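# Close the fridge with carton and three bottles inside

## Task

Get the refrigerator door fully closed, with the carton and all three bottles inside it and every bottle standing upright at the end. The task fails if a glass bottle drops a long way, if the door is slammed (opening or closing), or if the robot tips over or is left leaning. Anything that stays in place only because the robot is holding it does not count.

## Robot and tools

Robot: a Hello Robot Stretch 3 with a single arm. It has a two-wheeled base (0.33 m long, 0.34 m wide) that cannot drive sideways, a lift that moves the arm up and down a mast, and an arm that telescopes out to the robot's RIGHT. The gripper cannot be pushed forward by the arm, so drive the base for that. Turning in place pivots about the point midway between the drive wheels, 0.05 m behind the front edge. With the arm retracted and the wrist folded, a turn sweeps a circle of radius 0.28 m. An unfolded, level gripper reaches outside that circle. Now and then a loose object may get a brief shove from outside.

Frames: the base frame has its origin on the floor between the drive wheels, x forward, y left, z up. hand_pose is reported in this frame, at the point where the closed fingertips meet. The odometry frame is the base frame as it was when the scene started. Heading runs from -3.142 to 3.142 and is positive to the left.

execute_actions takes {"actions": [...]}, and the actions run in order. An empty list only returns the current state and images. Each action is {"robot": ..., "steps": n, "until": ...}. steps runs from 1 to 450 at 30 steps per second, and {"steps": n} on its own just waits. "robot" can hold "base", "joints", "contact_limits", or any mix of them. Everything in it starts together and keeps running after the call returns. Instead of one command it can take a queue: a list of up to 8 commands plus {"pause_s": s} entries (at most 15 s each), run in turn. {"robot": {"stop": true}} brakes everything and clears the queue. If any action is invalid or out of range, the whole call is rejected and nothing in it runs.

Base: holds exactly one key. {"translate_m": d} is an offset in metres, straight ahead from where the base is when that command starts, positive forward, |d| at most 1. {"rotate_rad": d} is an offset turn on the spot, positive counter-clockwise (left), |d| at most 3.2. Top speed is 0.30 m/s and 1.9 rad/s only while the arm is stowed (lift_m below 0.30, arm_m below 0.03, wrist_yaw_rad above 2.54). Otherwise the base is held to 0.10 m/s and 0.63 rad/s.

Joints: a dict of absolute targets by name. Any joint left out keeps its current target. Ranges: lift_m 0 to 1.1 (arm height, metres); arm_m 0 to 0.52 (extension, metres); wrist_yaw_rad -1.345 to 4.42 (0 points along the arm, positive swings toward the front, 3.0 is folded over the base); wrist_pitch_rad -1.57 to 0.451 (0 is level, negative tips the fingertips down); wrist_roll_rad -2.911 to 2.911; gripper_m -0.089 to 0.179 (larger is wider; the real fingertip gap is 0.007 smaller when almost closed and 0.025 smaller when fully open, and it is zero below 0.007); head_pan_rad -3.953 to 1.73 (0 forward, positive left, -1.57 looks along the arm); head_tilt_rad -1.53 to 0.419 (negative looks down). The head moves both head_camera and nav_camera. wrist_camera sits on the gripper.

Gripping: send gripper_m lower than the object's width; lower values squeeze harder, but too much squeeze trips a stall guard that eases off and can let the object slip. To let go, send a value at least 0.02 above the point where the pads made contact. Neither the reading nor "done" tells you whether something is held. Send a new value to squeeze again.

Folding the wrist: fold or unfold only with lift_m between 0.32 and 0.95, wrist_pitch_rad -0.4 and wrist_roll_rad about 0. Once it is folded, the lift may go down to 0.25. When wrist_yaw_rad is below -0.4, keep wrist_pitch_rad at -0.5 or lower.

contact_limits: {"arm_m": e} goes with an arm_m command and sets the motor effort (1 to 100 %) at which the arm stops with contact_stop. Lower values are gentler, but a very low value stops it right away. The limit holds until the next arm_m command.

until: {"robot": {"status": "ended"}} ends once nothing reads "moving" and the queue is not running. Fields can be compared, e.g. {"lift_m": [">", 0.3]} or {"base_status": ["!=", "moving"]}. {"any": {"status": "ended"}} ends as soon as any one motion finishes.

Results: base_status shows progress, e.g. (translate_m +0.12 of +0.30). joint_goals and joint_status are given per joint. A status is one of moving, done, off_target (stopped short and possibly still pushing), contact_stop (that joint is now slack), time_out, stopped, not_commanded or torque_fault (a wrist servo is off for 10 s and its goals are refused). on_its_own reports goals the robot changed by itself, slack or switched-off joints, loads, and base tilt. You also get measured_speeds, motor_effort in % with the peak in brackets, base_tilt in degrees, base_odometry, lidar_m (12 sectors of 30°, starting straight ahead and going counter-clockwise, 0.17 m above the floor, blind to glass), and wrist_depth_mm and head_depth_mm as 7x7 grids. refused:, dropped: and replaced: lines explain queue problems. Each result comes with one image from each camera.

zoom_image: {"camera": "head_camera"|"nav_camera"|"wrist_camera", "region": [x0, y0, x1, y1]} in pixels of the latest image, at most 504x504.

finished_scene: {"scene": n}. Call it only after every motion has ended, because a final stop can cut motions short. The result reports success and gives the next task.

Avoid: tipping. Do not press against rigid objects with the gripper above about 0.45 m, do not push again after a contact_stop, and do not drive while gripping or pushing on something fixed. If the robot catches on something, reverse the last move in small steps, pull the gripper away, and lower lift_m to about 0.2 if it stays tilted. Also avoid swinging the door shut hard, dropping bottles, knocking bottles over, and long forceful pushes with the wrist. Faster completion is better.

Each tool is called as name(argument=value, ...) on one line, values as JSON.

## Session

execute_actions(actions=[])

Scene clock: 0.00 s.
robot.base_odometry: x=+0.000 y=+0.000 heading=+0.000 (m, m, rad; robot's odometry frame)
robot.turned_by_wheels: +0.000 (rad since the last result)
robot.turned_by_imu: +0.000 (rad since the last result)
robot.base_tilt: forward=+1.2 right=+1.0 (deg)
robot.lidar_m: 3.29 2.01 2.57 2.17 1.70 1.68 1.45 1.19 1.17 1.28 1.90 3.06
robot.head_depth_mm: 1848 2402 3200 3153 3167 3137 2623 / 1864 2420 3408 3417 3379 3321 2610 / 1851 2556 3680 3685 3675 3529 2613 / 1863 2723 3976 3969 - 3763 2591 / 1870 2775 3722 3657 3647 3557 2605 / 1875 2788 3309 3270 3234 3240 2589 / 1891 2779 2954 2956 2987 2954 2560
robot.base_status: not_commanded
robot.joint_positions: lift_m=+0.506 arm_m=+0.003 wrist_yaw_rad=+2.860 wrist_pitch_rad=-0.447 wrist_roll_rad=-0.015 gripper_m=+0.037 head_pan_rad=+0.018 head_tilt_rad=+0.006
robot.joint_goals: lift_m=+0.506 arm_m=+0.003 wrist_yaw_rad=+2.860 wrist_pitch_rad=-0.447 wrist_roll_rad=-0.015 gripper_m=+0.037 head_pan_rad=+0.018 head_tilt_rad=+0.006
robot.joint_status: lift_m=not_commanded arm_m=not_commanded wrist_yaw_rad=not_commanded wrist_pitch_rad=not_commanded wrist_roll_rad=not_commanded gripper_m=not_commanded head_pan_rad=not_commanded head_tilt_rad=not_commanded
robot.measured_speeds: translate_m=+0.000 rotate_rad=+0.000 lift_m=+0.000 arm_m=+0.000 wrist_yaw_rad=+0.000 wrist_pitch_rad=+0.000 wrist_roll_rad=+0.000 head_pan_rad=+0.000 head_tilt_rad=+0.000
robot: refusals=0 queue=idle queue_left=0
robot.motor_effort: left_wheel=-1 right_wheel=+0 lift_m=+40 arm_m=+0 wrist_yaw_rad=+1 wrist_pitch_rad=+6 wrist_roll_rad=+0 gripper_m=+0 head_pan_rad=+0 head_tilt_rad=+2 (%)
robot.hand_pose: x=+0.0400 y=+0.0641 z=+0.5119 quat_wxyz=(+0.252, +0.699, +0.061, +0.666) (m; robot's base frame)
robot.wrist_depth_mm: - - - - - - - / - - - - - - - / - - - - - - - / - - - - - - - / 914 - 937 887 902 895 855 / 761 - - 737 725 745 727 / 673 648 653 659 650 641 637
pictures: head_camera (sideways: a quarter turn clockwise sets it upright), nav_camera (sideways: a quarter turn counterclockwise sets it upright), wrist_camera
camera_calibration (this result's frames):
head_camera: T_world_to_cam=[[0.0533338, -0.0187925, -0.9984, 1.31365], [-0.081052, 0.996442, -0.0230854, 0.0332873], [0.995282, 0.0821536, 0.0516209, -0.116452], [0, 0, 0, 1]] pos_world=[0.048539, 0.00108485, 1.31833]
nav_camera: T_world_to_cam=[[0.0464682, 0.00713626, 0.998894, -1.26127], [0.0274855, -0.999605, 0.00586272, 0.0456132], [0.998542, 0.0271827, -0.046646, 0.0118562], [0, 0, 0, 1]] pos_world=[0.0455165, 0.0542737, 1.26016]
wrist_camera: T_world_to_cam=[[0.958445, -0.285262, -0.00286558, -0.0199109], [-0.170424, -0.564491, -0.807654, 0.486242], [0.228775, 0.774581, -0.589649, 0.409467], [0, 0, 0, 1]] pos_world=[0.00827495, -0.0483655, 0.6341]
Images, in order (width x height): head_camera 896x504, nav_camera 672x504, wrist_camera 644x364.

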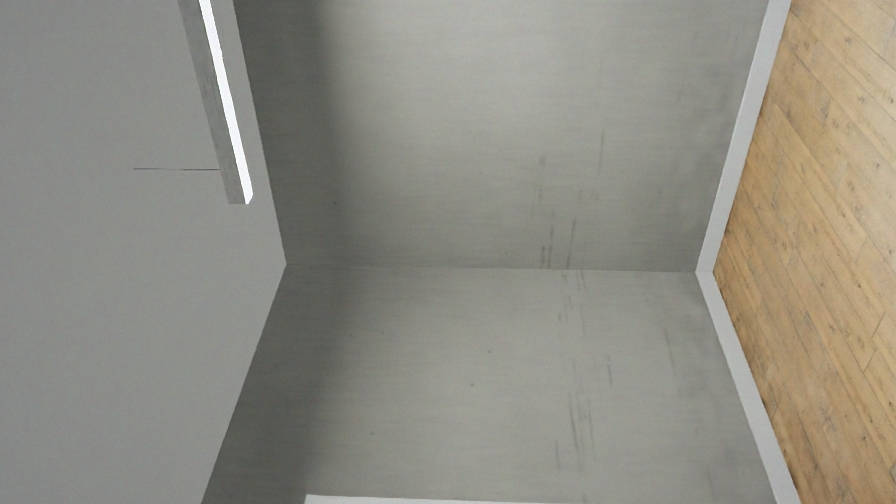

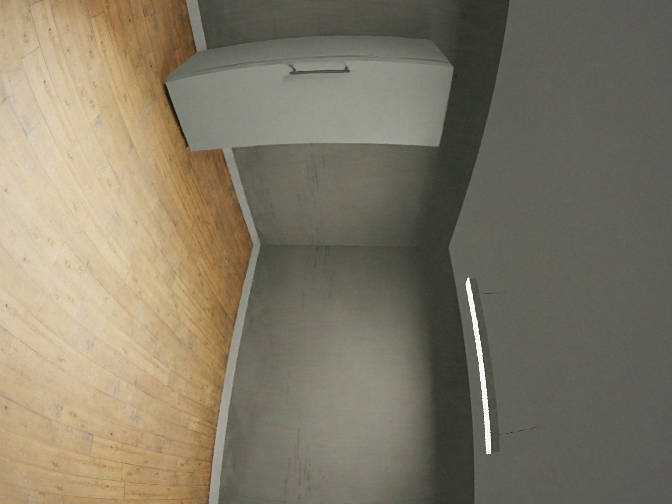

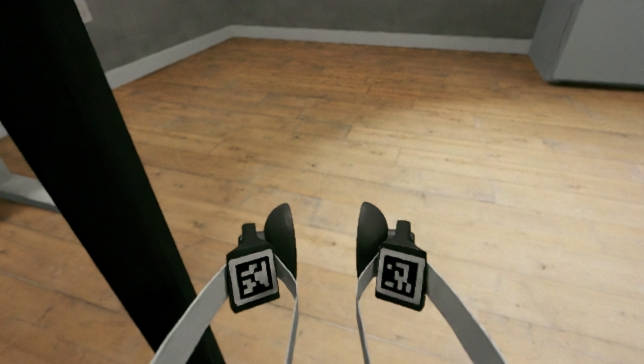

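execute_actions(actions=[{"robot":[{"base":{"rotate_rad":0.93},"joints":{"lift_m":0.28,"wrist_yaw_rad":3.0,"wrist_pitch_rad":-0.4,"head_pan_rad":-1.2,"head_tilt_rad":-0.7}},{"base":{"translate_m":1.0}},{"base":{"translate_m":0.7}}],"steps":450,"until":{"robot":{"status":"ended"}}}])

Scene clock: 12.17 s.
robot.base_odometry: x=+1.016 y=+1.363 heading=+0.930 (m, m, rad; robot's odometry frame)
robot.turned_by_wheels: +0.930 (rad since the last result)
robot.turned_by_imu: +0.961 (rad since the last result)
robot.base_tilt: forward=+1.2 right=+1.0 (deg)
robot.lidar_m: 0.87 0.91 1.24 1.69 1.75 1.75 2.87 3.00 3.18 0.88 0.63 0.84
robot.head_depth_mm: 2653 2868 2803 2126 1719 1428 1226 / 682 831 2489 1994 1709 1429 1228 / 538 612 703 845 1057 1337 1230 / 551 616 692 782 919 1114 1219 / 562 627 705 814 957 1169 1238 / 582 653 744 866 1031 1276 1237 / 608 687 790 921 1119 1365 1233
robot.base_status: done (translate_m +0.7000 of +0.7000)
robot.joint_positions: lift_m=+0.281 arm_m=+0.003 wrist_yaw_rad=+2.998 wrist_pitch_rad=-0.419 wrist_roll_rad=-0.015 gripper_m=+0.037 head_pan_rad=-1.193 head_tilt_rad=-0.691
robot.joint_goals: lift_m=+0.280 arm_m=+0.003 wrist_yaw_rad=+3.000 wrist_pitch_rad=-0.400 wrist_roll_rad=-0.015 gripper_m=+0.037 head_pan_rad=-1.200 head_tilt_rad=-0.700
robot.joint_status: lift_m=done arm_m=not_commanded wrist_yaw_rad=done wrist_pitch_rad=done wrist_roll_rad=not_commanded gripper_m=not_commanded head_pan_rad=done head_tilt_rad=done
robot.measured_speeds: translate_m=+0.000 rotate_rad=+0.000 lift_m=+0.000 arm_m=+0.000 wrist_yaw_rad=+0.000 wrist_pitch_rad=+0.000 wrist_roll_rad=+0.000 head_pan_rad=+0.000 head_tilt_rad=+0.000
robot: refusals=0 queue=done queue_left=0
robot.motor_effort: left_wheel=-5(12) right_wheel=+2(7) lift_m=+21(40) arm_m=+0(0) wrist_yaw_rad=+2(2) wrist_pitch_rad=+7(8) wrist_roll_rad=+0(0) gripper_m=+1(1) head_pan_rad=-3(27) head_tilt_rad=-5(52) (%)
robot.hand_pose: x=+0.0109 y=+0.0742 z=+0.2930 quat_wxyz=(+0.196, +0.695, +0.099, +0.685) (m; robot's base frame)
robot.wrist_depth_mm: - - - - - - 849 / - - - - - - 878 / 969 - 958 937 942 917 858 / 745 733 745 739 710 706 710 / 597 608 - 587 603 581 569 / 511 508 - 510 492 493 485 / 450 - - - 425 425 416
pictures: head_camera (sideways: a quarter turn clockwise sets it upright), nav_camera (sideways: a quarter turn counterclockwise sets it upright), wrist_camera
camera_calibration (this result's frames):
head_camera: T_world_to_cam=[[-0.239669, 0.550631, -0.799603, 1.05578], [0.904038, 0.426835, 0.0229598, -0.0326675], [0.353941, -0.717368, -0.60009, 0.735657], [0, 0, 0, 1]] pos_world=[0.0221903, -0.0396618, 1.28641]
nav_camera: T_world_to_cam=[[0.255463, -0.626855, 0.736065, -0.919554], [-0.925329, -0.37916, -0.00175323, 0.0613424], [0.280185, -0.680655, -0.676909, 0.836428], [0, 0, 0, 1]] pos_world=[0.0573193, 0.0161507, 1.24314]
wrist_camera: T_world_to_cam=[[0.988479, -0.151329, -0.0030978, -0.0000282232], [-0.0882186, -0.55937, -0.824211, 0.313741], [0.122994, 0.814988, -0.566275, 0.270538], [0, 0, 0, 1]] pos_world=[-0.00556897, -0.0449924, 0.411787]
Images, in order (width x height): head_camera 896x504, nav_camera 672x504, wrist_camera 644x364.

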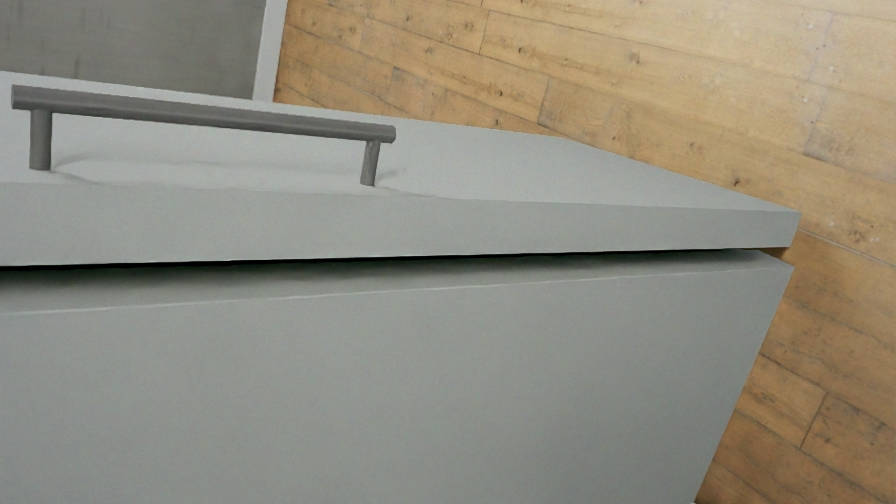

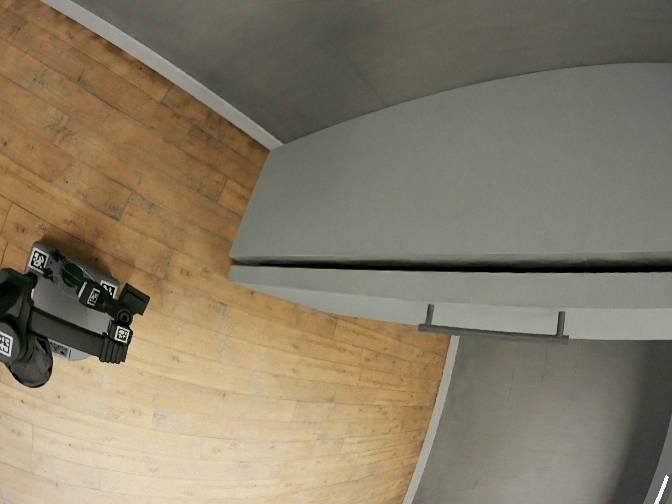

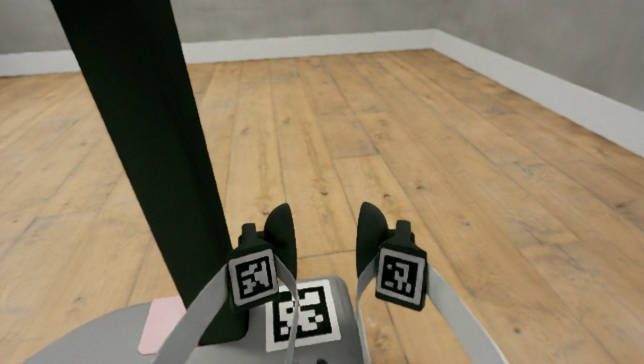

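execute_actions(actions=[{"robot":[{"base":{"translate_m":0.27},"joints":{"lift_m":0.34,"head_pan_rad":-1.6,"head_tilt_rad":-0.9}},{"joints":{"wrist_yaw_rad":0.0,"gripper_m":0.105}},{"joints":{"wrist_pitch_rad":-0.1,"arm_m":0.1}}],"steps":450,"until":{"robot":{"status":"ended"}}}])

Scene clock: 20.60 s.
robot.base_odometry: x=+1.178 y=+1.579 heading=+0.930 (m, m, rad; robot's odometry frame)
robot.turned_by_wheels: +0.000 (rad since the last result)
robot.turned_by_imu: +0.004 (rad since the last result)
robot.base_tilt: forward=+1.2 right=+1.0 (deg)
robot.lidar_m: 0.60 0.63 0.85 1.69 1.76 1.95 3.13 3.28 3.17 0.60 0.62 0.63
robot.head_depth_mm: 2847 2525 2045 1708 1465 1275 1138 / 2727 2460 2049 1709 1462 1295 1156 / 519 609 739 1598 1419 1311 1109 / 707 645 754 900 1142 1292 1150 / 516 594 697 842 1068 1275 1154 / 515 594 697 845 1071 1281 1154 / 515 592 699 844 1075 1279 1157
robot.base_status: done (translate_m +0.2700 of +0.2700)
robot.joint_positions: lift_m=+0.339 arm_m=+0.100 wrist_yaw_rad=+0.002 wrist_pitch_rad=-0.122 wrist_roll_rad=-0.015 gripper_m=+0.105 head_pan_rad=-1.593 head_tilt_rad=-0.888
robot.joint_goals: lift_m=+0.340 arm_m=+0.100 wrist_yaw_rad=+0.000 wrist_pitch_rad=-0.100 wrist_roll_rad=-0.015 gripper_m=+0.105 head_pan_rad=-1.600 head_tilt_rad=-0.900
robot.joint_status: lift_m=done arm_m=done wrist_yaw_rad=done wrist_pitch_rad=done wrist_roll_rad=not_commanded gripper_m=done head_pan_rad=done head_tilt_rad=done
robot.measured_speeds: translate_m=+0.000 rotate_rad=+0.000 lift_m=+0.000 arm_m=+0.000 wrist_yaw_rad=+0.000 wrist_pitch_rad=+0.000 wrist_roll_rad=+0.000 head_pan_rad=+0.000 head_tilt_rad=+0.000
robot: refusals=0 queue=done queue_left=0
robot.motor_effort: left_wheel=-5(15) right_wheel=+2(7) lift_m=+55(57) arm_m=+4(5) wrist_yaw_rad=-2(4) wrist_pitch_rad=+9(9) wrist_roll_rad=+0(0) gripper_m=+0(81) head_pan_rad=-2(21) head_tilt_rad=-7(30) (%)
robot.hand_pose: x=-0.0209 y=-0.4961 z=+0.4230 quat_wxyz=(+0.711, +0.045, -0.700, -0.042) (m; robot's base frame)
robot.wrist_depth_mm: 224 224 238 230 - - - / 235 235 240 238 - - - / 246 246 253 252 - - - / 258 258 266 265 - - - / 273 272 279 278 - - - / 288 286 296 297 823 847 818 / 307 308 306 314 663 631 650
pictures: head_camera (sideways: a quarter turn clockwise sets it upright), nav_camera (sideways: a quarter turn counterclockwise sets it upright), wrist_camera
camera_calibration (this result's frames):
head_camera: T_world_to_cam=[[-0.00295639, 0.745461, -0.666542, 0.880913], [0.99877, 0.0351958, 0.034933, -0.0488258], [0.0495007, -0.665619, -0.744648, 0.925539], [0, 0, 0, 1]] pos_world=[0.00555523, -0.0389114, 1.27807]
nav_camera: T_world_to_cam=[[-0.0118788, -0.807888, 0.589216, -0.726572], [-0.999922, 0.0118444, -0.00391871, 0.064616], [-0.00381301, -0.589217, -0.807966, 1.00859], [0, 0, 0, 1]] pos_world=[0.0598259, 0.00652518, 1.24327]
wrist_camera: T_world_to_cam=[[-0.999977, 0.00421827, -0.00528145, -0.0179318], [0.00630529, 0.30062, -0.953723, 0.582507], [-0.00243535, -0.953735, -0.30064, -0.179611], [0, 0, 0, 1]] pos_world=[-0.0220416, -0.346339, 0.501457]
Images, in order (width x height): head_camera 896x504, nav_camera 672x504, wrist_camera 644x364.

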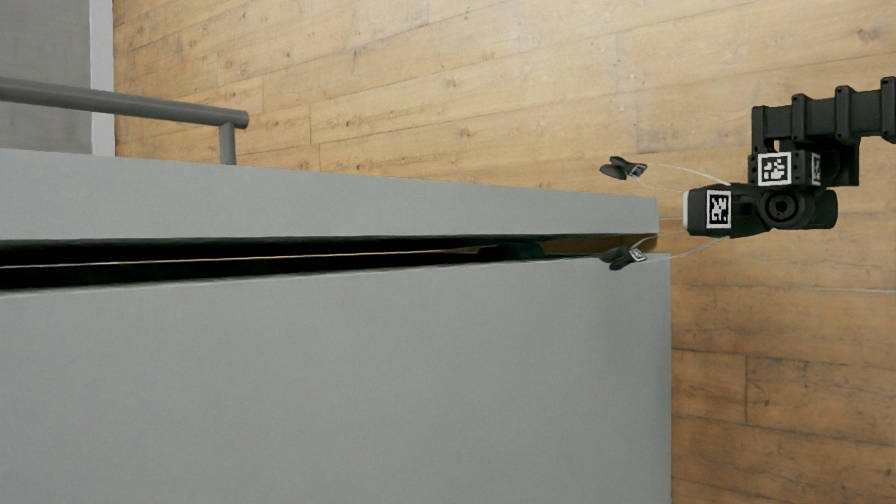

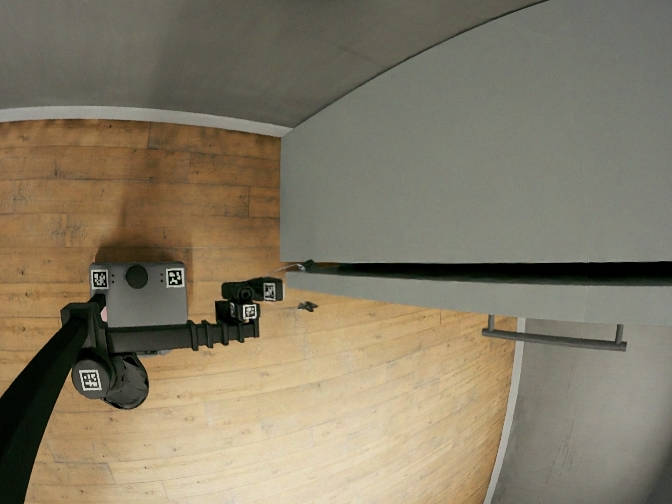

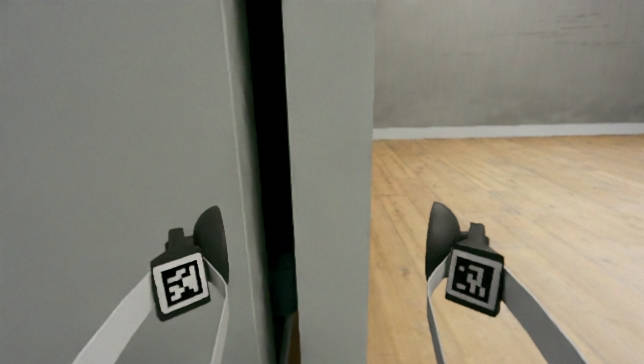

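execute_actions(actions=[{"robot":[{"base":{"translate_m":-0.012}},{"joints":{"arm_m":0.25},"contact_limits":{"arm_m":20}},{"base":{"translate_m":-0.2}},{"joints":{"arm_m":0.15}},{"base":{"translate_m":0.12},"joints":{"gripper_m":0}},{"joints":{"arm_m":0.4}},{"base":{"translate_m":-0.3},"joints":{"head_pan_rad":-1.1,"head_tilt_rad":-0.7}}],"steps":450,"until":{"robot":{"status":"ended"}}},{"steps":300,"until":{"robot":{"status":"ended"}}}])

Scene clock: 38.70 s.
robot.base_odometry: x=+0.944 y=+1.265 heading=+0.930 (m, m, rad; robot's odometry frame)
robot.turned_by_wheels: +0.000 (rad since the last result)
robot.turned_by_imu: +0.003 (rad since the last result)
robot.base_tilt: forward=+1.2 right=+1.0 (deg)
robot.lidar_m: 1.00 1.04 1.41 1.69 1.67 2.40 2.75 2.87 3.19 3.07 0.68 0.84
robot.head_depth_mm: 2678 3003 2727 2085 1685 1449 1214 / 947 1128 2503 2043 1692 1423 1218 / 635 768 879 1108 1366 1390 1224 / 583 650 737 847 991 1227 1225 / 606 678 776 889 1054 1289 1224 / 622 704 807 941 1150 1366 1229 / 658 748 868 1037 1284 1433 1238
robot.base_status: done (translate_m -0.3000 of -0.3000)
robot.joint_positions: lift_m=+0.340 arm_m=+0.400 wrist_yaw_rad=+0.002 wrist_pitch_rad=-0.121 wrist_roll_rad=-0.015 gripper_m=+0.000 head_pan_rad=-1.107 head_tilt_rad=-0.705
robot.joint_goals: lift_m=+0.340 arm_m=+0.400 wrist_yaw_rad=+0.000 wrist_pitch_rad=-0.100 wrist_roll_rad=-0.015 gripper_m=+0.000 head_pan_rad=-1.100 head_tilt_rad=-0.700
robot.joint_status: lift_m=done arm_m=done wrist_yaw_rad=done wrist_pitch_rad=done wrist_roll_rad=not_commanded gripper_m=done head_pan_rad=done head_tilt_rad=done
robot.measured_speeds: translate_m=+0.000 rotate_rad=+0.000 lift_m=+0.000 arm_m=+0.000 wrist_yaw_rad=+0.000 wrist_pitch_rad=+0.000 wrist_roll_rad=+0.000 head_pan_rad=+0.000 head_tilt_rad=+0.000
robot: refusals=0 queue=done queue_left=0
robot.motor_effort: left_wheel=-3(10) right_wheel=+2(9) lift_m=+53(54) arm_m=+4(11) wrist_yaw_rad=-1(16) wrist_pitch_rad=+8(9) wrist_roll_rad=+0(0) gripper_m=-2(80) head_pan_rad=+3(22) head_tilt_rad=+3(28) (%)
robot.hand_pose: x=-0.0210 y=-0.7962 z=+0.4233 quat_wxyz=(+0.711, +0.044, -0.700, -0.042) (m; robot's base frame)
robot.wrist_depth_mm: 474 - - - - - - / 471 - - - - - - / 466 - - - - - - / 463 - - - - - - / 460 - - - - - - / 452 763 842 - 843 807 808 / 454 646 674 657 662 655 646
pictures: head_camera (sideways: a quarter turn clockwise sets it upright), nav_camera (sideways: a quarter turn counterclockwise sets it upright), wrist_camera
camera_calibration (this result's frames):
head_camera: T_world_to_cam=[[-0.290905, 0.537542, -0.791469, 1.04548], [0.864131, 0.502704, 0.0238092, -0.0335295], [0.410673, -0.677007, -0.610745, 0.749172], [0, 0, 0, 1]] pos_world=[0.0254461, -0.0379419, 1.28582]
nav_camera: T_world_to_cam=[[0.31281, -0.611356, 0.726907, -0.907969], [-0.889313, -0.457294, -0.00190388, 0.0613189], [0.333575, -0.645853, -0.686733, 0.848881], [0, 0, 0, 1]] pos_world=[0.0553878, 0.0212009, 1.24308]
wrist_camera: T_world_to_cam=[[-0.999974, 0.00486239, -0.00540907, -0.016257], [0.00661809, 0.29981, -0.953976, 0.672427], [-0.00301692, -0.953987, -0.299834, -0.466248], [0, 0, 0, 1]] pos_world=[-0.0221134, -0.646315, 0.501595]
Images, in order (width x height): head_camera 896x504, nav_camera 672x504, wrist_camera 644x364.

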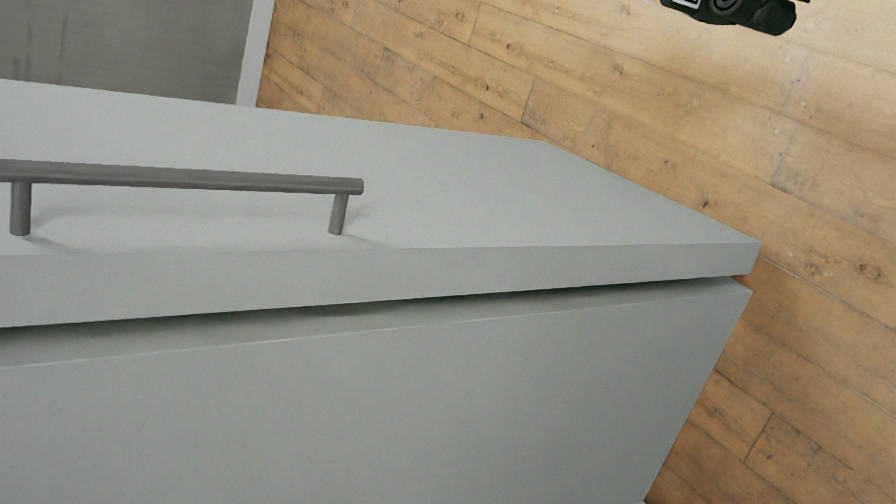

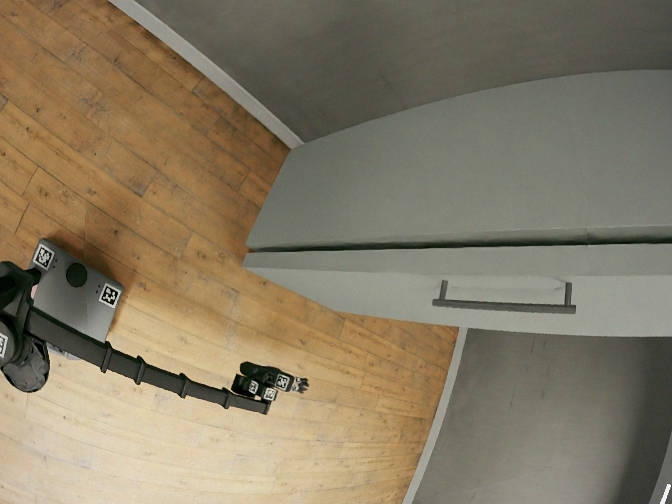

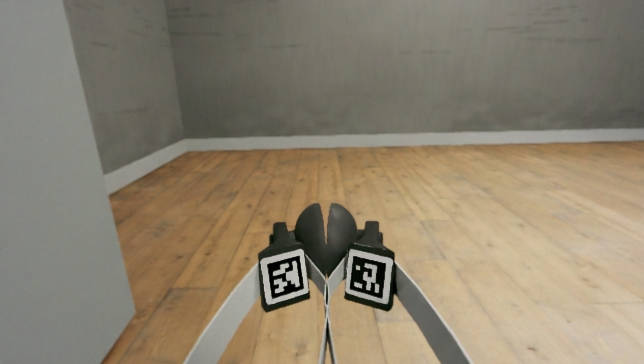

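execute_actions(actions=[{"robot":[{"base":{"translate_m":0.38},"joints":{"arm_m":0.15,"gripper_m":0.105}},{"joints":{"arm_m":0.26},"contact_limits":{"arm_m":20}},{"base":{"translate_m":-0.1},"joints":{"arm_m":0.29}},{"base":{"translate_m":-0.12},"joints":{"arm_m":0.33,"gripper_m":0.15}},{"base":{"translate_m":-0.1},"joints":{"arm_m":0.39}},{"base":{"translate_m":-0.1},"joints":{"arm_m":0.47}}],"steps":450,"until":{"robot":{"status":"ended"}}},{"steps":300,"until":{"robot":{"status":"ended"}}}])

Scene clock: 47.83 s.
robot.base_odometry: x=+1.171 y=+1.569 heading=+0.930 (m, m, rad; robot's odometry frame)
robot.turned_by_wheels: +0.000 (rad since the last result)
robot.turned_by_imu: +0.000 (rad since the last result)
robot.base_tilt: forward=+1.3 right=+1.0 (deg)
robot.lidar_m: 0.61 0.64 0.87 1.69 1.75 1.95 3.11 3.26 3.19 0.60 0.62 0.64
robot.head_depth_mm: 487 536 593 666 795 919 987 / 508 562 628 708 811 956 1177 / 533 591 664 755 875 1044 1198 / 560 624 705 810 951 1153 1227 / 588 660 753 870 1034 1281 1222 / 621 701 805 946 1113 1266 1228 / 658 744 823 907 982 1074 1155
robot.base_status: done (translate_m +0.3800 of +0.3800)
robot.joint_positions: lift_m=+0.340 arm_m=+0.203 wrist_yaw_rad=+0.005 wrist_pitch_rad=-0.124 wrist_roll_rad=-0.011 gripper_m=+0.105 head_pan_rad=-1.107 head_tilt_rad=-0.703
robot.joint_goals: lift_m=+0.340 arm_m=+0.203 wrist_yaw_rad=+0.000 wrist_pitch_rad=-0.100 wrist_roll_rad=-0.011 gripper_m=+0.105 head_pan_rad=-1.100 head_tilt_rad=-0.700
robot.joint_status: lift_m=done arm_m=contact_stop wrist_yaw_rad=done wrist_pitch_rad=done wrist_roll_rad=not_commanded gripper_m=done head_pan_rad=done head_tilt_rad=done
robot.measured_speeds: translate_m=+0.001 rotate_rad=+0.019 lift_m=+0.000 arm_m=-0.007 wrist_yaw_rad=+0.010 wrist_pitch_rad=+0.000 wrist_roll_rad=+0.000 head_pan_rad=+0.000 head_tilt_rad=+0.000
robot: refusals=0 queue=dropped queue_left=0
robot.on_its_own: arm_m is slack since a contact_stop, until your next command for it (your +0.260 is given up)
robot.motor_effort: left_wheel=+2(12) right_wheel=+4(20) lift_m=+50(53) arm_m=+7(22) wrist_yaw_rad=-4(5) wrist_pitch_rad=+9(11) wrist_roll_rad=-1(2) gripper_m=-1(80) head_pan_rad=+1(3) head_tilt_rad=+2(3) (%)
robot.contact_limits: arm_m 20 (drawing in: default 33, maximum 54; extending or still: default 46, maximum 75)
robot.hand_pose: x=-0.0203 y=-0.5988 z=+0.4226 quat_wxyz=(+0.710, +0.046, -0.701, -0.042) (m; robot's base frame)
robot.wrist_depth_mm: 132 142 135 135 - - - / 138 142 143 142 - - - / 144 147 198 149 - - - / 152 154 195 156 - - - / 160 160 218 165 - - - / 169 169 225 174 809 838 788 / 180 180 210 184 639 649 632
pictures: head_camera (sideways: a quarter turn clockwise sets it upright), nav_camera (sideways: a quarter turn counterclockwise sets it upright), wrist_camera
dropped: robot: command 1 of its queue: arm_m: contact_stop
camera_calibration (this result's frames):
head_camera: T_world_to_cam=[[-0.290444, 0.536272, -0.792499, 1.04682], [0.863984, 0.502961, 0.0237027, -0.03339], [0.411307, -0.677822, -0.609413, 0.747434], [0, 0, 0, 1]] pos_world=[0.0254679, -0.0379612, 1.28589]
nav_camera: T_world_to_cam=[[0.312417, -0.610178, 0.728065, -0.909476], [-0.889195, -0.457525, -0.00188497, 0.0612935], [0.334258, -0.646803, -0.685505, 0.84728], [0, 0, 0, 1]] pos_world=[0.0554268, 0.0211248, 1.24309]
wrist_camera: T_world_to_cam=[[-0.999956, 0.00225785, -0.00907182, -0.0164573], [0.00932968, 0.302681, -0.953046, 0.613985], [0.000594025, -0.953089, -0.302688, -0.276334], [0, 0, 0, 1]] pos_world=[-0.0220207, -0.449175, 0.501364]
Images, in order (width x height): head_camera 896x504, nav_camera 672x504, wrist_camera 644x364.

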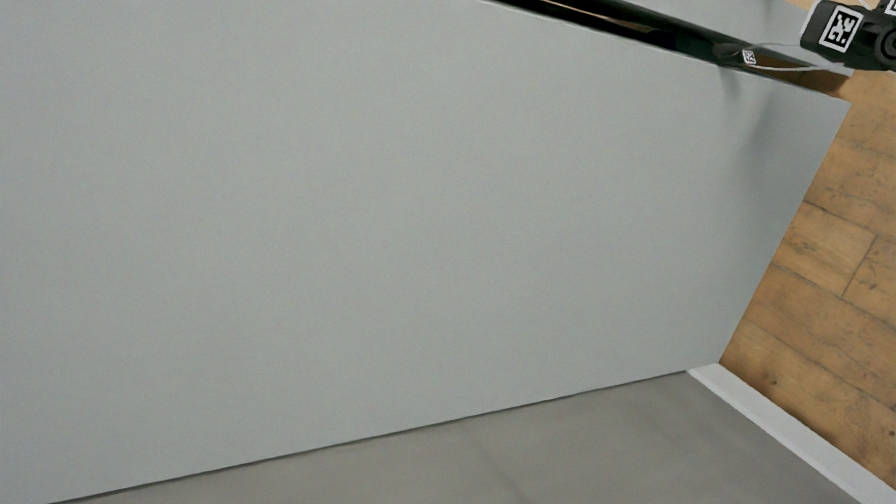

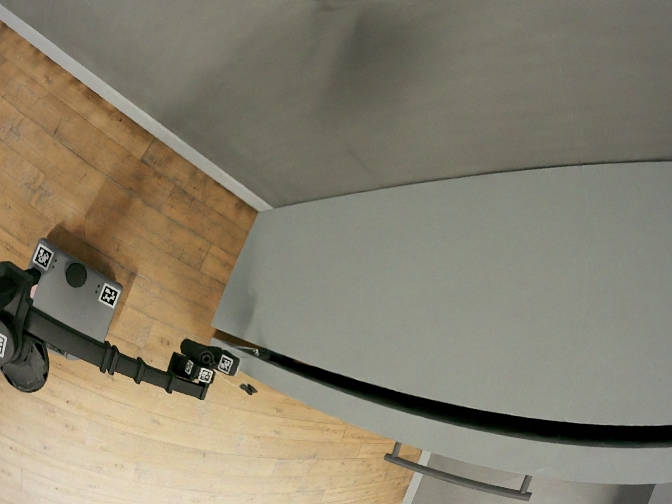

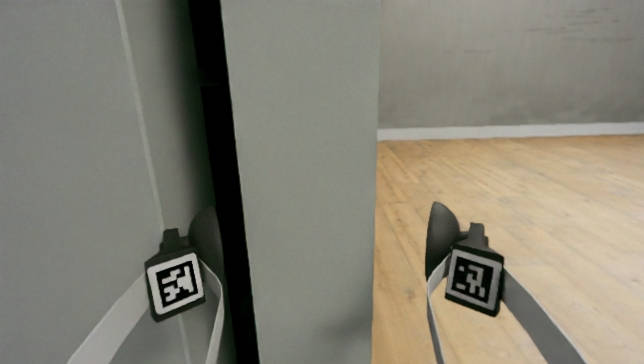

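Shift back slightly.

execute_actions(actions=[{"robot":[{"joints":{"arm_m":0.19}},{"base":{"translate_m":-0.01}},{"joints":{"arm_m":0.25},"contact_limits":{"arm_m":20}},{"base":{"translate_m":-0.1},"joints":{"arm_m":0.29}},{"base":{"translate_m":-0.12},"joints":{"arm_m":0.33,"gripper_m":0.15}},{"base":{"translate_m":-0.1},"joints":{"arm_m":0.39}},{"base":{"translate_m":-0.1},"joints":{"arm_m":0.47}}],"steps":450,"until":{"robot":{"status":"ended"}}},{"steps":300,"until":{"robot":{"status":"ended"}}}])

Scene clock: 60.17 s.
robot.base_odometry: x=+0.914 y=+1.225 heading=+0.930 (m, m, rad; robot's odometry frame)
robot.turned_by_wheels: +0.000 (rad since the last result)
robot.turned_by_imu: +0.001 (rad since the last result)
robot.base_tilt: forward=+1.3 right=+1.0 (deg)
robot.lidar_m: 1.05 1.08 1.48 1.69 1.63 2.39 2.70 2.82 3.21 1.10 0.77 0.84
robot.head_depth_mm: 974 1062 1182 1323 1497 1415 1220 / 1033 1141 1270 1414 1605 1419 1219 / 1084 1189 1344 1519 1658 1427 1220 / 1097 1175 1361 1366 1464 1433 1222 / 1163 1037 1390 1013 1149 1329 1221 / 649 719 810 945 1145 1372 1236 / 659 747 865 1028 1274 1429 1227
robot.base_status: done (translate_m -0.1000 of -0.1000)
robot.joint_positions: lift_m=+0.340 arm_m=+0.470 wrist_yaw_rad=+0.003 wrist_pitch_rad=-0.122 wrist_roll_rad=-0.014 gripper_m=+0.150 head_pan_rad=-1.107 head_tilt_rad=-0.703
robot.joint_goals: lift_m=+0.340 arm_m=+0.470 wrist_yaw_rad=+0.000 wrist_pitch_rad=-0.100 wrist_roll_rad=-0.014 gripper_m=+0.150 head_pan_rad=-1.100 head_tilt_rad=-0.700
robot.joint_status: lift_m=done arm_m=done wrist_yaw_rad=done wrist_pitch_rad=done wrist_roll_rad=not_commanded gripper_m=done head_pan_rad=done head_tilt_rad=done
robot.measured_speeds: translate_m=+0.000 rotate_rad=+0.000 lift_m=+0.000 arm_m=+0.000 wrist_yaw_rad=+0.000 wrist_pitch_rad=+0.000 wrist_roll_rad=+0.000 head_pan_rad=+0.000 head_tilt_rad=+0.000
robot: refusals=0 queue=done queue_left=0
robot.motor_effort: left_wheel=-1(9) right_wheel=+1(12) lift_m=+50(50) arm_m=+3(7) wrist_yaw_rad=-2(20) wrist_pitch_rad=+8(9) wrist_roll_rad=-1(1) gripper_m=+0(82) head_pan_rad=+2(2) head_tilt_rad=+3(2) (%)
robot.hand_pose: x=-0.0208 y=-0.8661 z=+0.4232 quat_wxyz=(+0.711, +0.045, -0.700, -0.042) (m; robot's base frame)
robot.wrist_depth_mm: 395 385 368 358 347 - - / 417 397 393 372 365 - - / 435 421 405 389 388 - - / 464 452 428 413 414 - - / 490 470 453 437 430 - - / 534 - 483 461 743 - 829 / 552 537 505 485 611 650 638
pictures: head_camera (sideways: a quarter turn clockwise sets it upright), nav_camera (sideways: a quarter turn counterclockwise sets it upright), wrist_camera
camera_calibration (this result's frames):
head_camera: T_world_to_cam=[[-0.290446, 0.536271, -0.792499, 1.04682], [0.863983, 0.502963, 0.0237027, -0.03339], [0.411309, -0.677821, -0.609413, 0.747434], [0, 0, 0, 1]] pos_world=[0.025468, -0.0379611, 1.28589]
nav_camera: T_world_to_cam=[[0.312418, -0.610177, 0.728065, -0.909476], [-0.889194, -0.457527, -0.00188497, 0.0612935], [0.33426, -0.646802, -0.685505, 0.84728], [0, 0, 0, 1]] pos_world=[0.0554267, 0.0211249, 1.24309]
wrist_camera: T_world_to_cam=[[-0.999974, 0.00407749, -0.00602629, -0.0161185], [0.00697276, 0.300351, -0.953803, 0.693744], [-0.00207912, -0.95382, -0.300371, -0.532622], [0, 0, 0, 1]] pos_world=[-0.0220628, -0.716327, 0.501613]
Images, in order (width x height): head_camera 896x504, nav_camera 672x504, wrist_camera 644x364.

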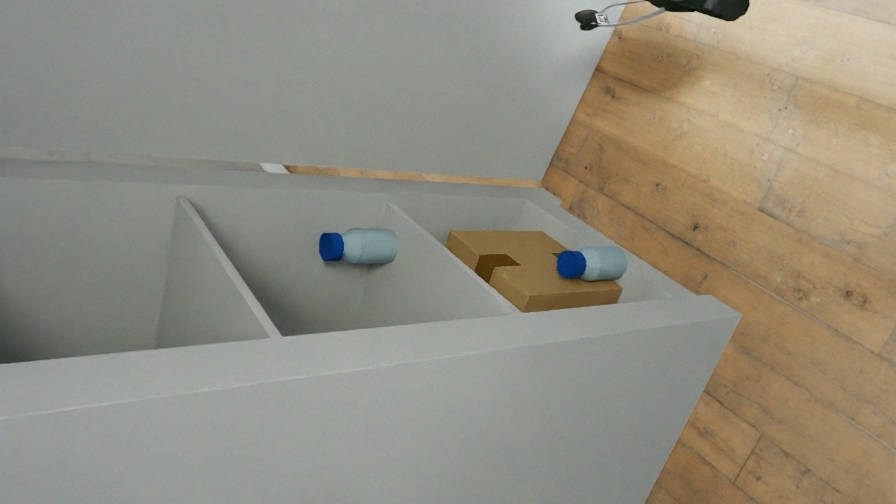

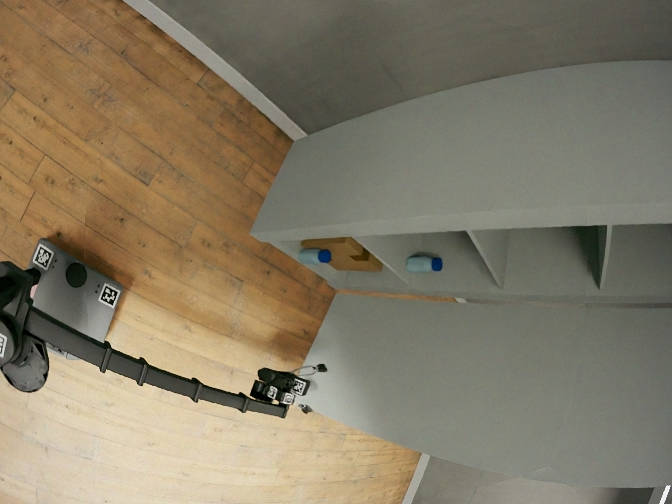

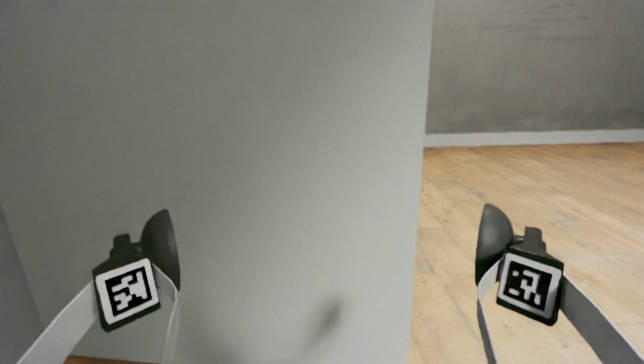

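execute_actions(actions=[{"robot":[{"base":{"rotate_rad":-1.0},"joints":{"arm_m":0,"wrist_yaw_rad":1.0,"lift_m":0.12,"gripper_m":0.13}},{"base":{"translate_m":0.3}},{"base":{"rotate_rad":1.0}},{"base":{"translate_m":0.04},"joints":{"arm_m":0.26,"head_tilt_rad":-1.0}}],"steps":450,"until":{"robot":{"status":"ended"}}}])

Scene clock: 74.43 s.
robot.base_odometry: x=+1.237 y=+1.236 heading=+0.930 (m, m, rad; robot's odometry frame)
robot.turned_by_wheels: +0.000 (rad since the last result)
robot.turned_by_imu: +0.006 (rad since the last result)
robot.base_tilt: forward=+1.2 right=+1.0 (deg)
robot.lidar_m: 0.84 0.88 1.20 1.94 1.95 2.76 2.89 3.04 0.94 0.91 0.45 0.48
robot.head_depth_mm: 843 964 1130 1371 1379 1219 1107 / 873 1030 1244 1489 1397 1222 1135 / 778 1014 1127 1399 1393 1250 1134 / 708 1083 1087 996 1255 1247 1127 / 462 515 584 715 967 1247 1134 / 395 457 570 761 1135 1257 1134 / 404 492 625 863 1335 1263 1131
robot.base_status: done (translate_m +0.0400 of +0.0400)
robot.joint_positions: lift_m=+0.121 arm_m=+0.260 wrist_yaw_rad=+0.999 wrist_pitch_rad=-0.121 wrist_roll_rad=-0.014 gripper_m=+0.130 head_pan_rad=-1.107 head_tilt_rad=-0.987
robot.joint_goals: lift_m=+0.120 arm_m=+0.260 wrist_yaw_rad=+1.000 wrist_pitch_rad=-0.100 wrist_roll_rad=-0.014 gripper_m=+0.130 head_pan_rad=-1.100 head_tilt_rad=-1.000
robot.joint_status: lift_m=done arm_m=done wrist_yaw_rad=done wrist_pitch_rad=done wrist_roll_rad=not_commanded gripper_m=done head_pan_rad=done head_tilt_rad=done
robot.measured_speeds: translate_m=+0.000 rotate_rad=+0.000 lift_m=+0.000 arm_m=+0.000 wrist_yaw_rad=+0.000 wrist_pitch_rad=+0.000 wrist_roll_rad=+0.000 head_pan_rad=+0.000 head_tilt_rad=+0.000
robot: refusals=0 queue=done queue_left=0
robot.motor_effort: left_wheel=-4(8) right_wheel=+2(6) lift_m=+22(49) arm_m=+5(3) wrist_yaw_rad=+1(5) wrist_pitch_rad=+8(8) wrist_roll_rad=+0(0) gripper_m=+1(75) head_pan_rad=+3(2) head_tilt_rad=-9(40) (%)
robot.hand_pose: x=+0.1900 y=-0.5409 z=+0.2043 quat_wxyz=(+0.645, +0.373, -0.594, +0.303) (m; robot's base frame)
robot.wrist_depth_mm: 483 509 253 289 351 402 352 / 404 525 267 298 370 415 356 / 315 455 272 250 389 442 362 / 273 458 281 247 415 456 374 / 234 370 295 256 376 452 387 / 198 - 264 305 412 - 413 / 193 224 263 346 372 368 366
pictures: head_camera (sideways: a quarter turn clockwise sets it upright), nav_camera (sideways: a quarter turn counterclockwise sets it upright), wrist_camera
camera_calibration (this result's frames):
head_camera: T_world_to_cam=[[-0.379014, 0.71313, -0.589741, 0.783139], [0.868059, 0.494811, 0.0404541, -0.0552115], [0.320659, -0.496597, -0.806579, 1.00441], [0, 0, 0, 1]] pos_world=[0.0226738, -0.0323724, 1.27422]
nav_camera: T_world_to_cam=[[0.391539, -0.76815, 0.506599, -0.621405], [-0.889601, -0.456711, -0.00495239, 0.0652882], [0.235174, -0.448732, -0.862167, 1.07759], [0, 0, 0, 1]] pos_world=[0.0479635, 0.036036, 1.24419]
wrist_camera: T_world_to_cam=[[-0.546961, -0.837136, -0.0060302, -0.349056], [-0.247777, 0.168763, -0.954005, 0.363071], [0.79965, -0.52031, -0.29973, -0.205694], [0, 0, 0, 1]] pos_world=[0.0635233, -0.460505, 0.282614]
Images, in order (width x height): head_camera 896x504, nav_camera 672x504, wrist_camera 644x364.

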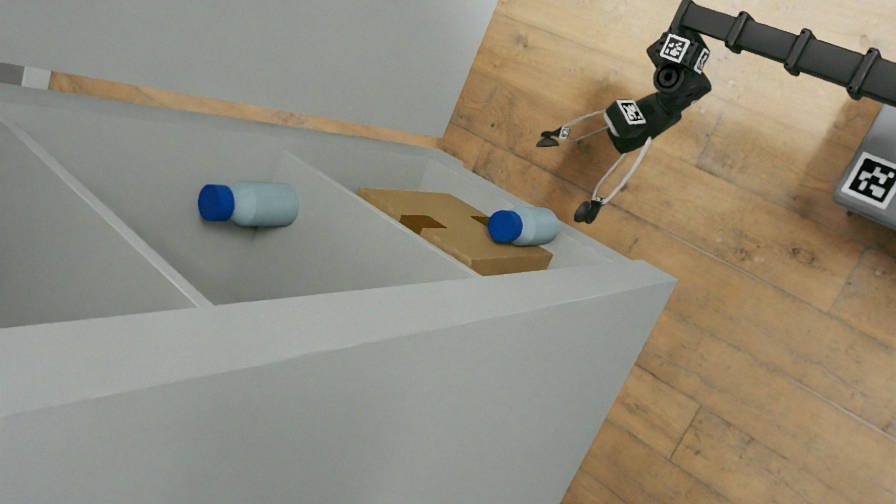

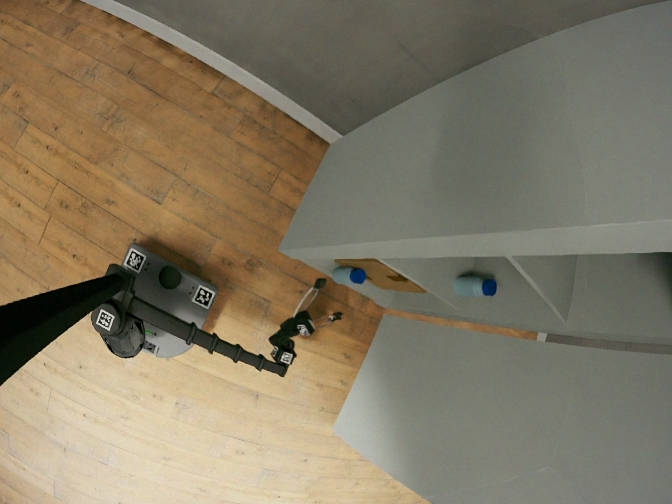

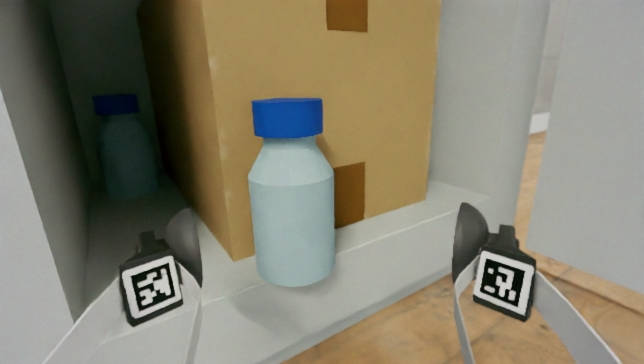

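execute_actions(actions=[{"robot":[{"joints":{"lift_m":0.095}},{"base":{"translate_m":0.105},"joints":{"arm_m":0.296}},{"joints":{"gripper_m":0.03}},{"joints":{"lift_m":0.115}},{"base":{"translate_m":-0.08}},{"joints":{"lift_m":0.54}},{"base":{"translate_m":0.16}},{"joints":{"lift_m":0.472}}],"steps":450,"until":{"robot":{"status":"ended"}}},{"steps":200,"until":{"robot":{"status":"ended"}}}])

Scene clock: 90.50 s.
robot.base_odometry: x=+1.348 y=+1.384 heading=+0.930 (m, m, rad; robot's odometry frame)
robot.turned_by_wheels: +0.000 (rad since the last result)
robot.turned_by_imu: +0.004 (rad since the last result)
robot.base_tilt: forward=+1.2 right=+1.0 (deg)
robot.lidar_m: 0.66 0.69 0.93 1.94 2.01 2.11 3.07 3.22 0.95 0.39 0.36 0.48
robot.head_depth_mm: 357 892 1085 1370 1337 1232 1128 / 306 359 455 657 1335 1243 1121 / 322 376 450 558 757 1193 1146 / 339 400 484 613 835 1207 1128 / 359 426 523 678 965 1248 1123 / 381 457 569 758 1143 1252 1130 / 405 493 627 865 1229 1259 1138
robot.base_status: done (translate_m +0.1600 of +0.1600)
robot.joint_positions: lift_m=+0.473 arm_m=+0.296 wrist_yaw_rad=+1.000 wrist_pitch_rad=-0.089 wrist_roll_rad=-0.014 gripper_m=+0.031 head_pan_rad=-1.107 head_tilt_rad=-0.988
robot.joint_goals: lift_m=+0.472 arm_m=+0.296 wrist_yaw_rad=+1.000 wrist_pitch_rad=-0.100 wrist_roll_rad=-0.014 gripper_m=+0.030 head_pan_rad=-1.100 head_tilt_rad=-1.000
robot.joint_status: lift_m=done arm_m=done wrist_yaw_rad=done wrist_pitch_rad=done wrist_roll_rad=not_commanded gripper_m=done head_pan_rad=done head_tilt_rad=done
robot.measured_speeds: translate_m=+0.000 rotate_rad=+0.000 lift_m=+0.000 arm_m=+0.000 wrist_yaw_rad=+0.000 wrist_pitch_rad=+0.000 wrist_roll_rad=+0.000 head_pan_rad=+0.000 head_tilt_rad=+0.000
robot: refusals=0 queue=done queue_left=0
robot.motor_effort: left_wheel=-6(11) right_wheel=+4(12) lift_m=+17(60) arm_m=+4(6) wrist_yaw_rad=+0(18) wrist_pitch_rad=-4(31) wrist_roll_rad=+0(0) gripper_m=-16(94) head_pan_rad=+2(2) head_tilt_rad=-8(8) (%)
robot.hand_pose: x=+0.1916 y=-0.5776 z=+0.5647 quat_wxyz=(+0.640, +0.364, -0.600, +0.314) (m; robot's base frame)
robot.wrist_depth_mm: 348 385 439 505 453 351 290 / 353 393 443 113 441 358 273 / 363 414 466 124 471 375 277 / 373 413 435 121 414 307 287 / 313 309 141 120 132 290 282 / 227 226 144 127 137 214 237 / 178 178 168 134 164 171 320
pictures: head_camera (sideways: a quarter turn clockwise sets it upright), nav_camera (sideways: a quarter turn counterclockwise sets it upright), wrist_camera
camera_calibration (this result's frames):
head_camera: T_world_to_cam=[[-0.379091, 0.71322, -0.589582, 0.782932], [0.868045, 0.494834, 0.0404648, -0.0552252], [0.320605, -0.496444, -0.806695, 1.00456], [0, 0, 0, 1]] pos_world=[0.0226725, -0.0323669, 1.27421]
nav_camera: T_world_to_cam=[[0.391611, -0.768225, 0.50643, -0.621184], [-0.889586, -0.456742, -0.0049544, 0.0652907], [0.235114, -0.448572, -0.862267, 1.07772], [0, 0, 0, 1]] pos_world=[0.0479571, 0.0360477, 1.24419]
wrist_camera: T_world_to_cam=[[-0.545711, -0.83795, -0.00622474, -0.377313], [-0.221802, 0.151603, -0.963234, 0.703726], [0.808086, -0.524267, -0.268591, -0.1395], [0, 0, 0, 1]] pos_world=[0.0629128, -0.495991, 0.638036]
Images, in order (width x height): head_camera 896x504, nav_camera 672x504, wrist_camera 644x364.

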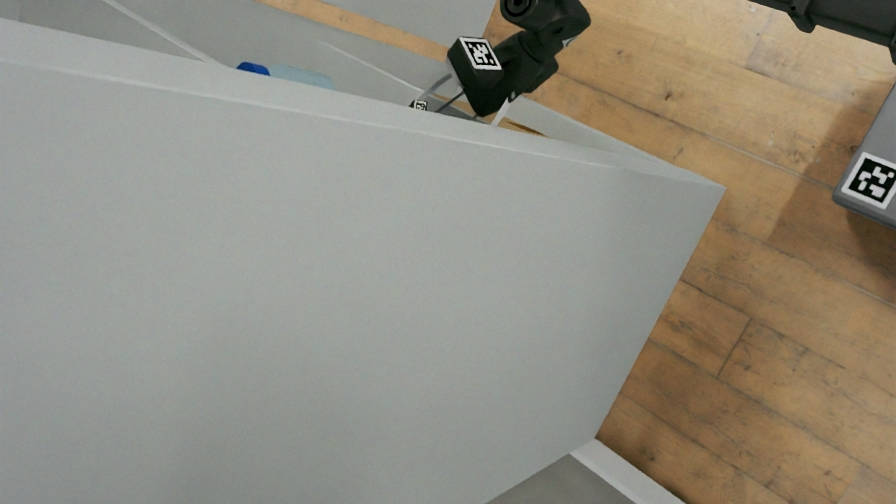

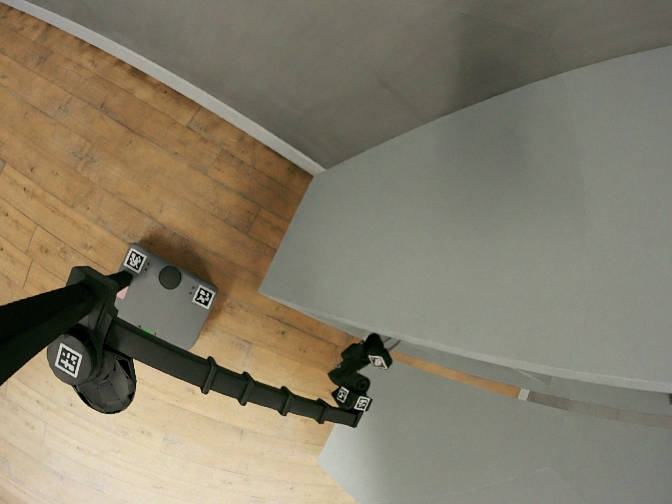

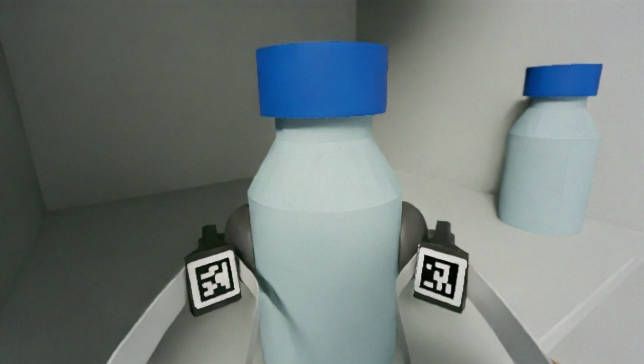

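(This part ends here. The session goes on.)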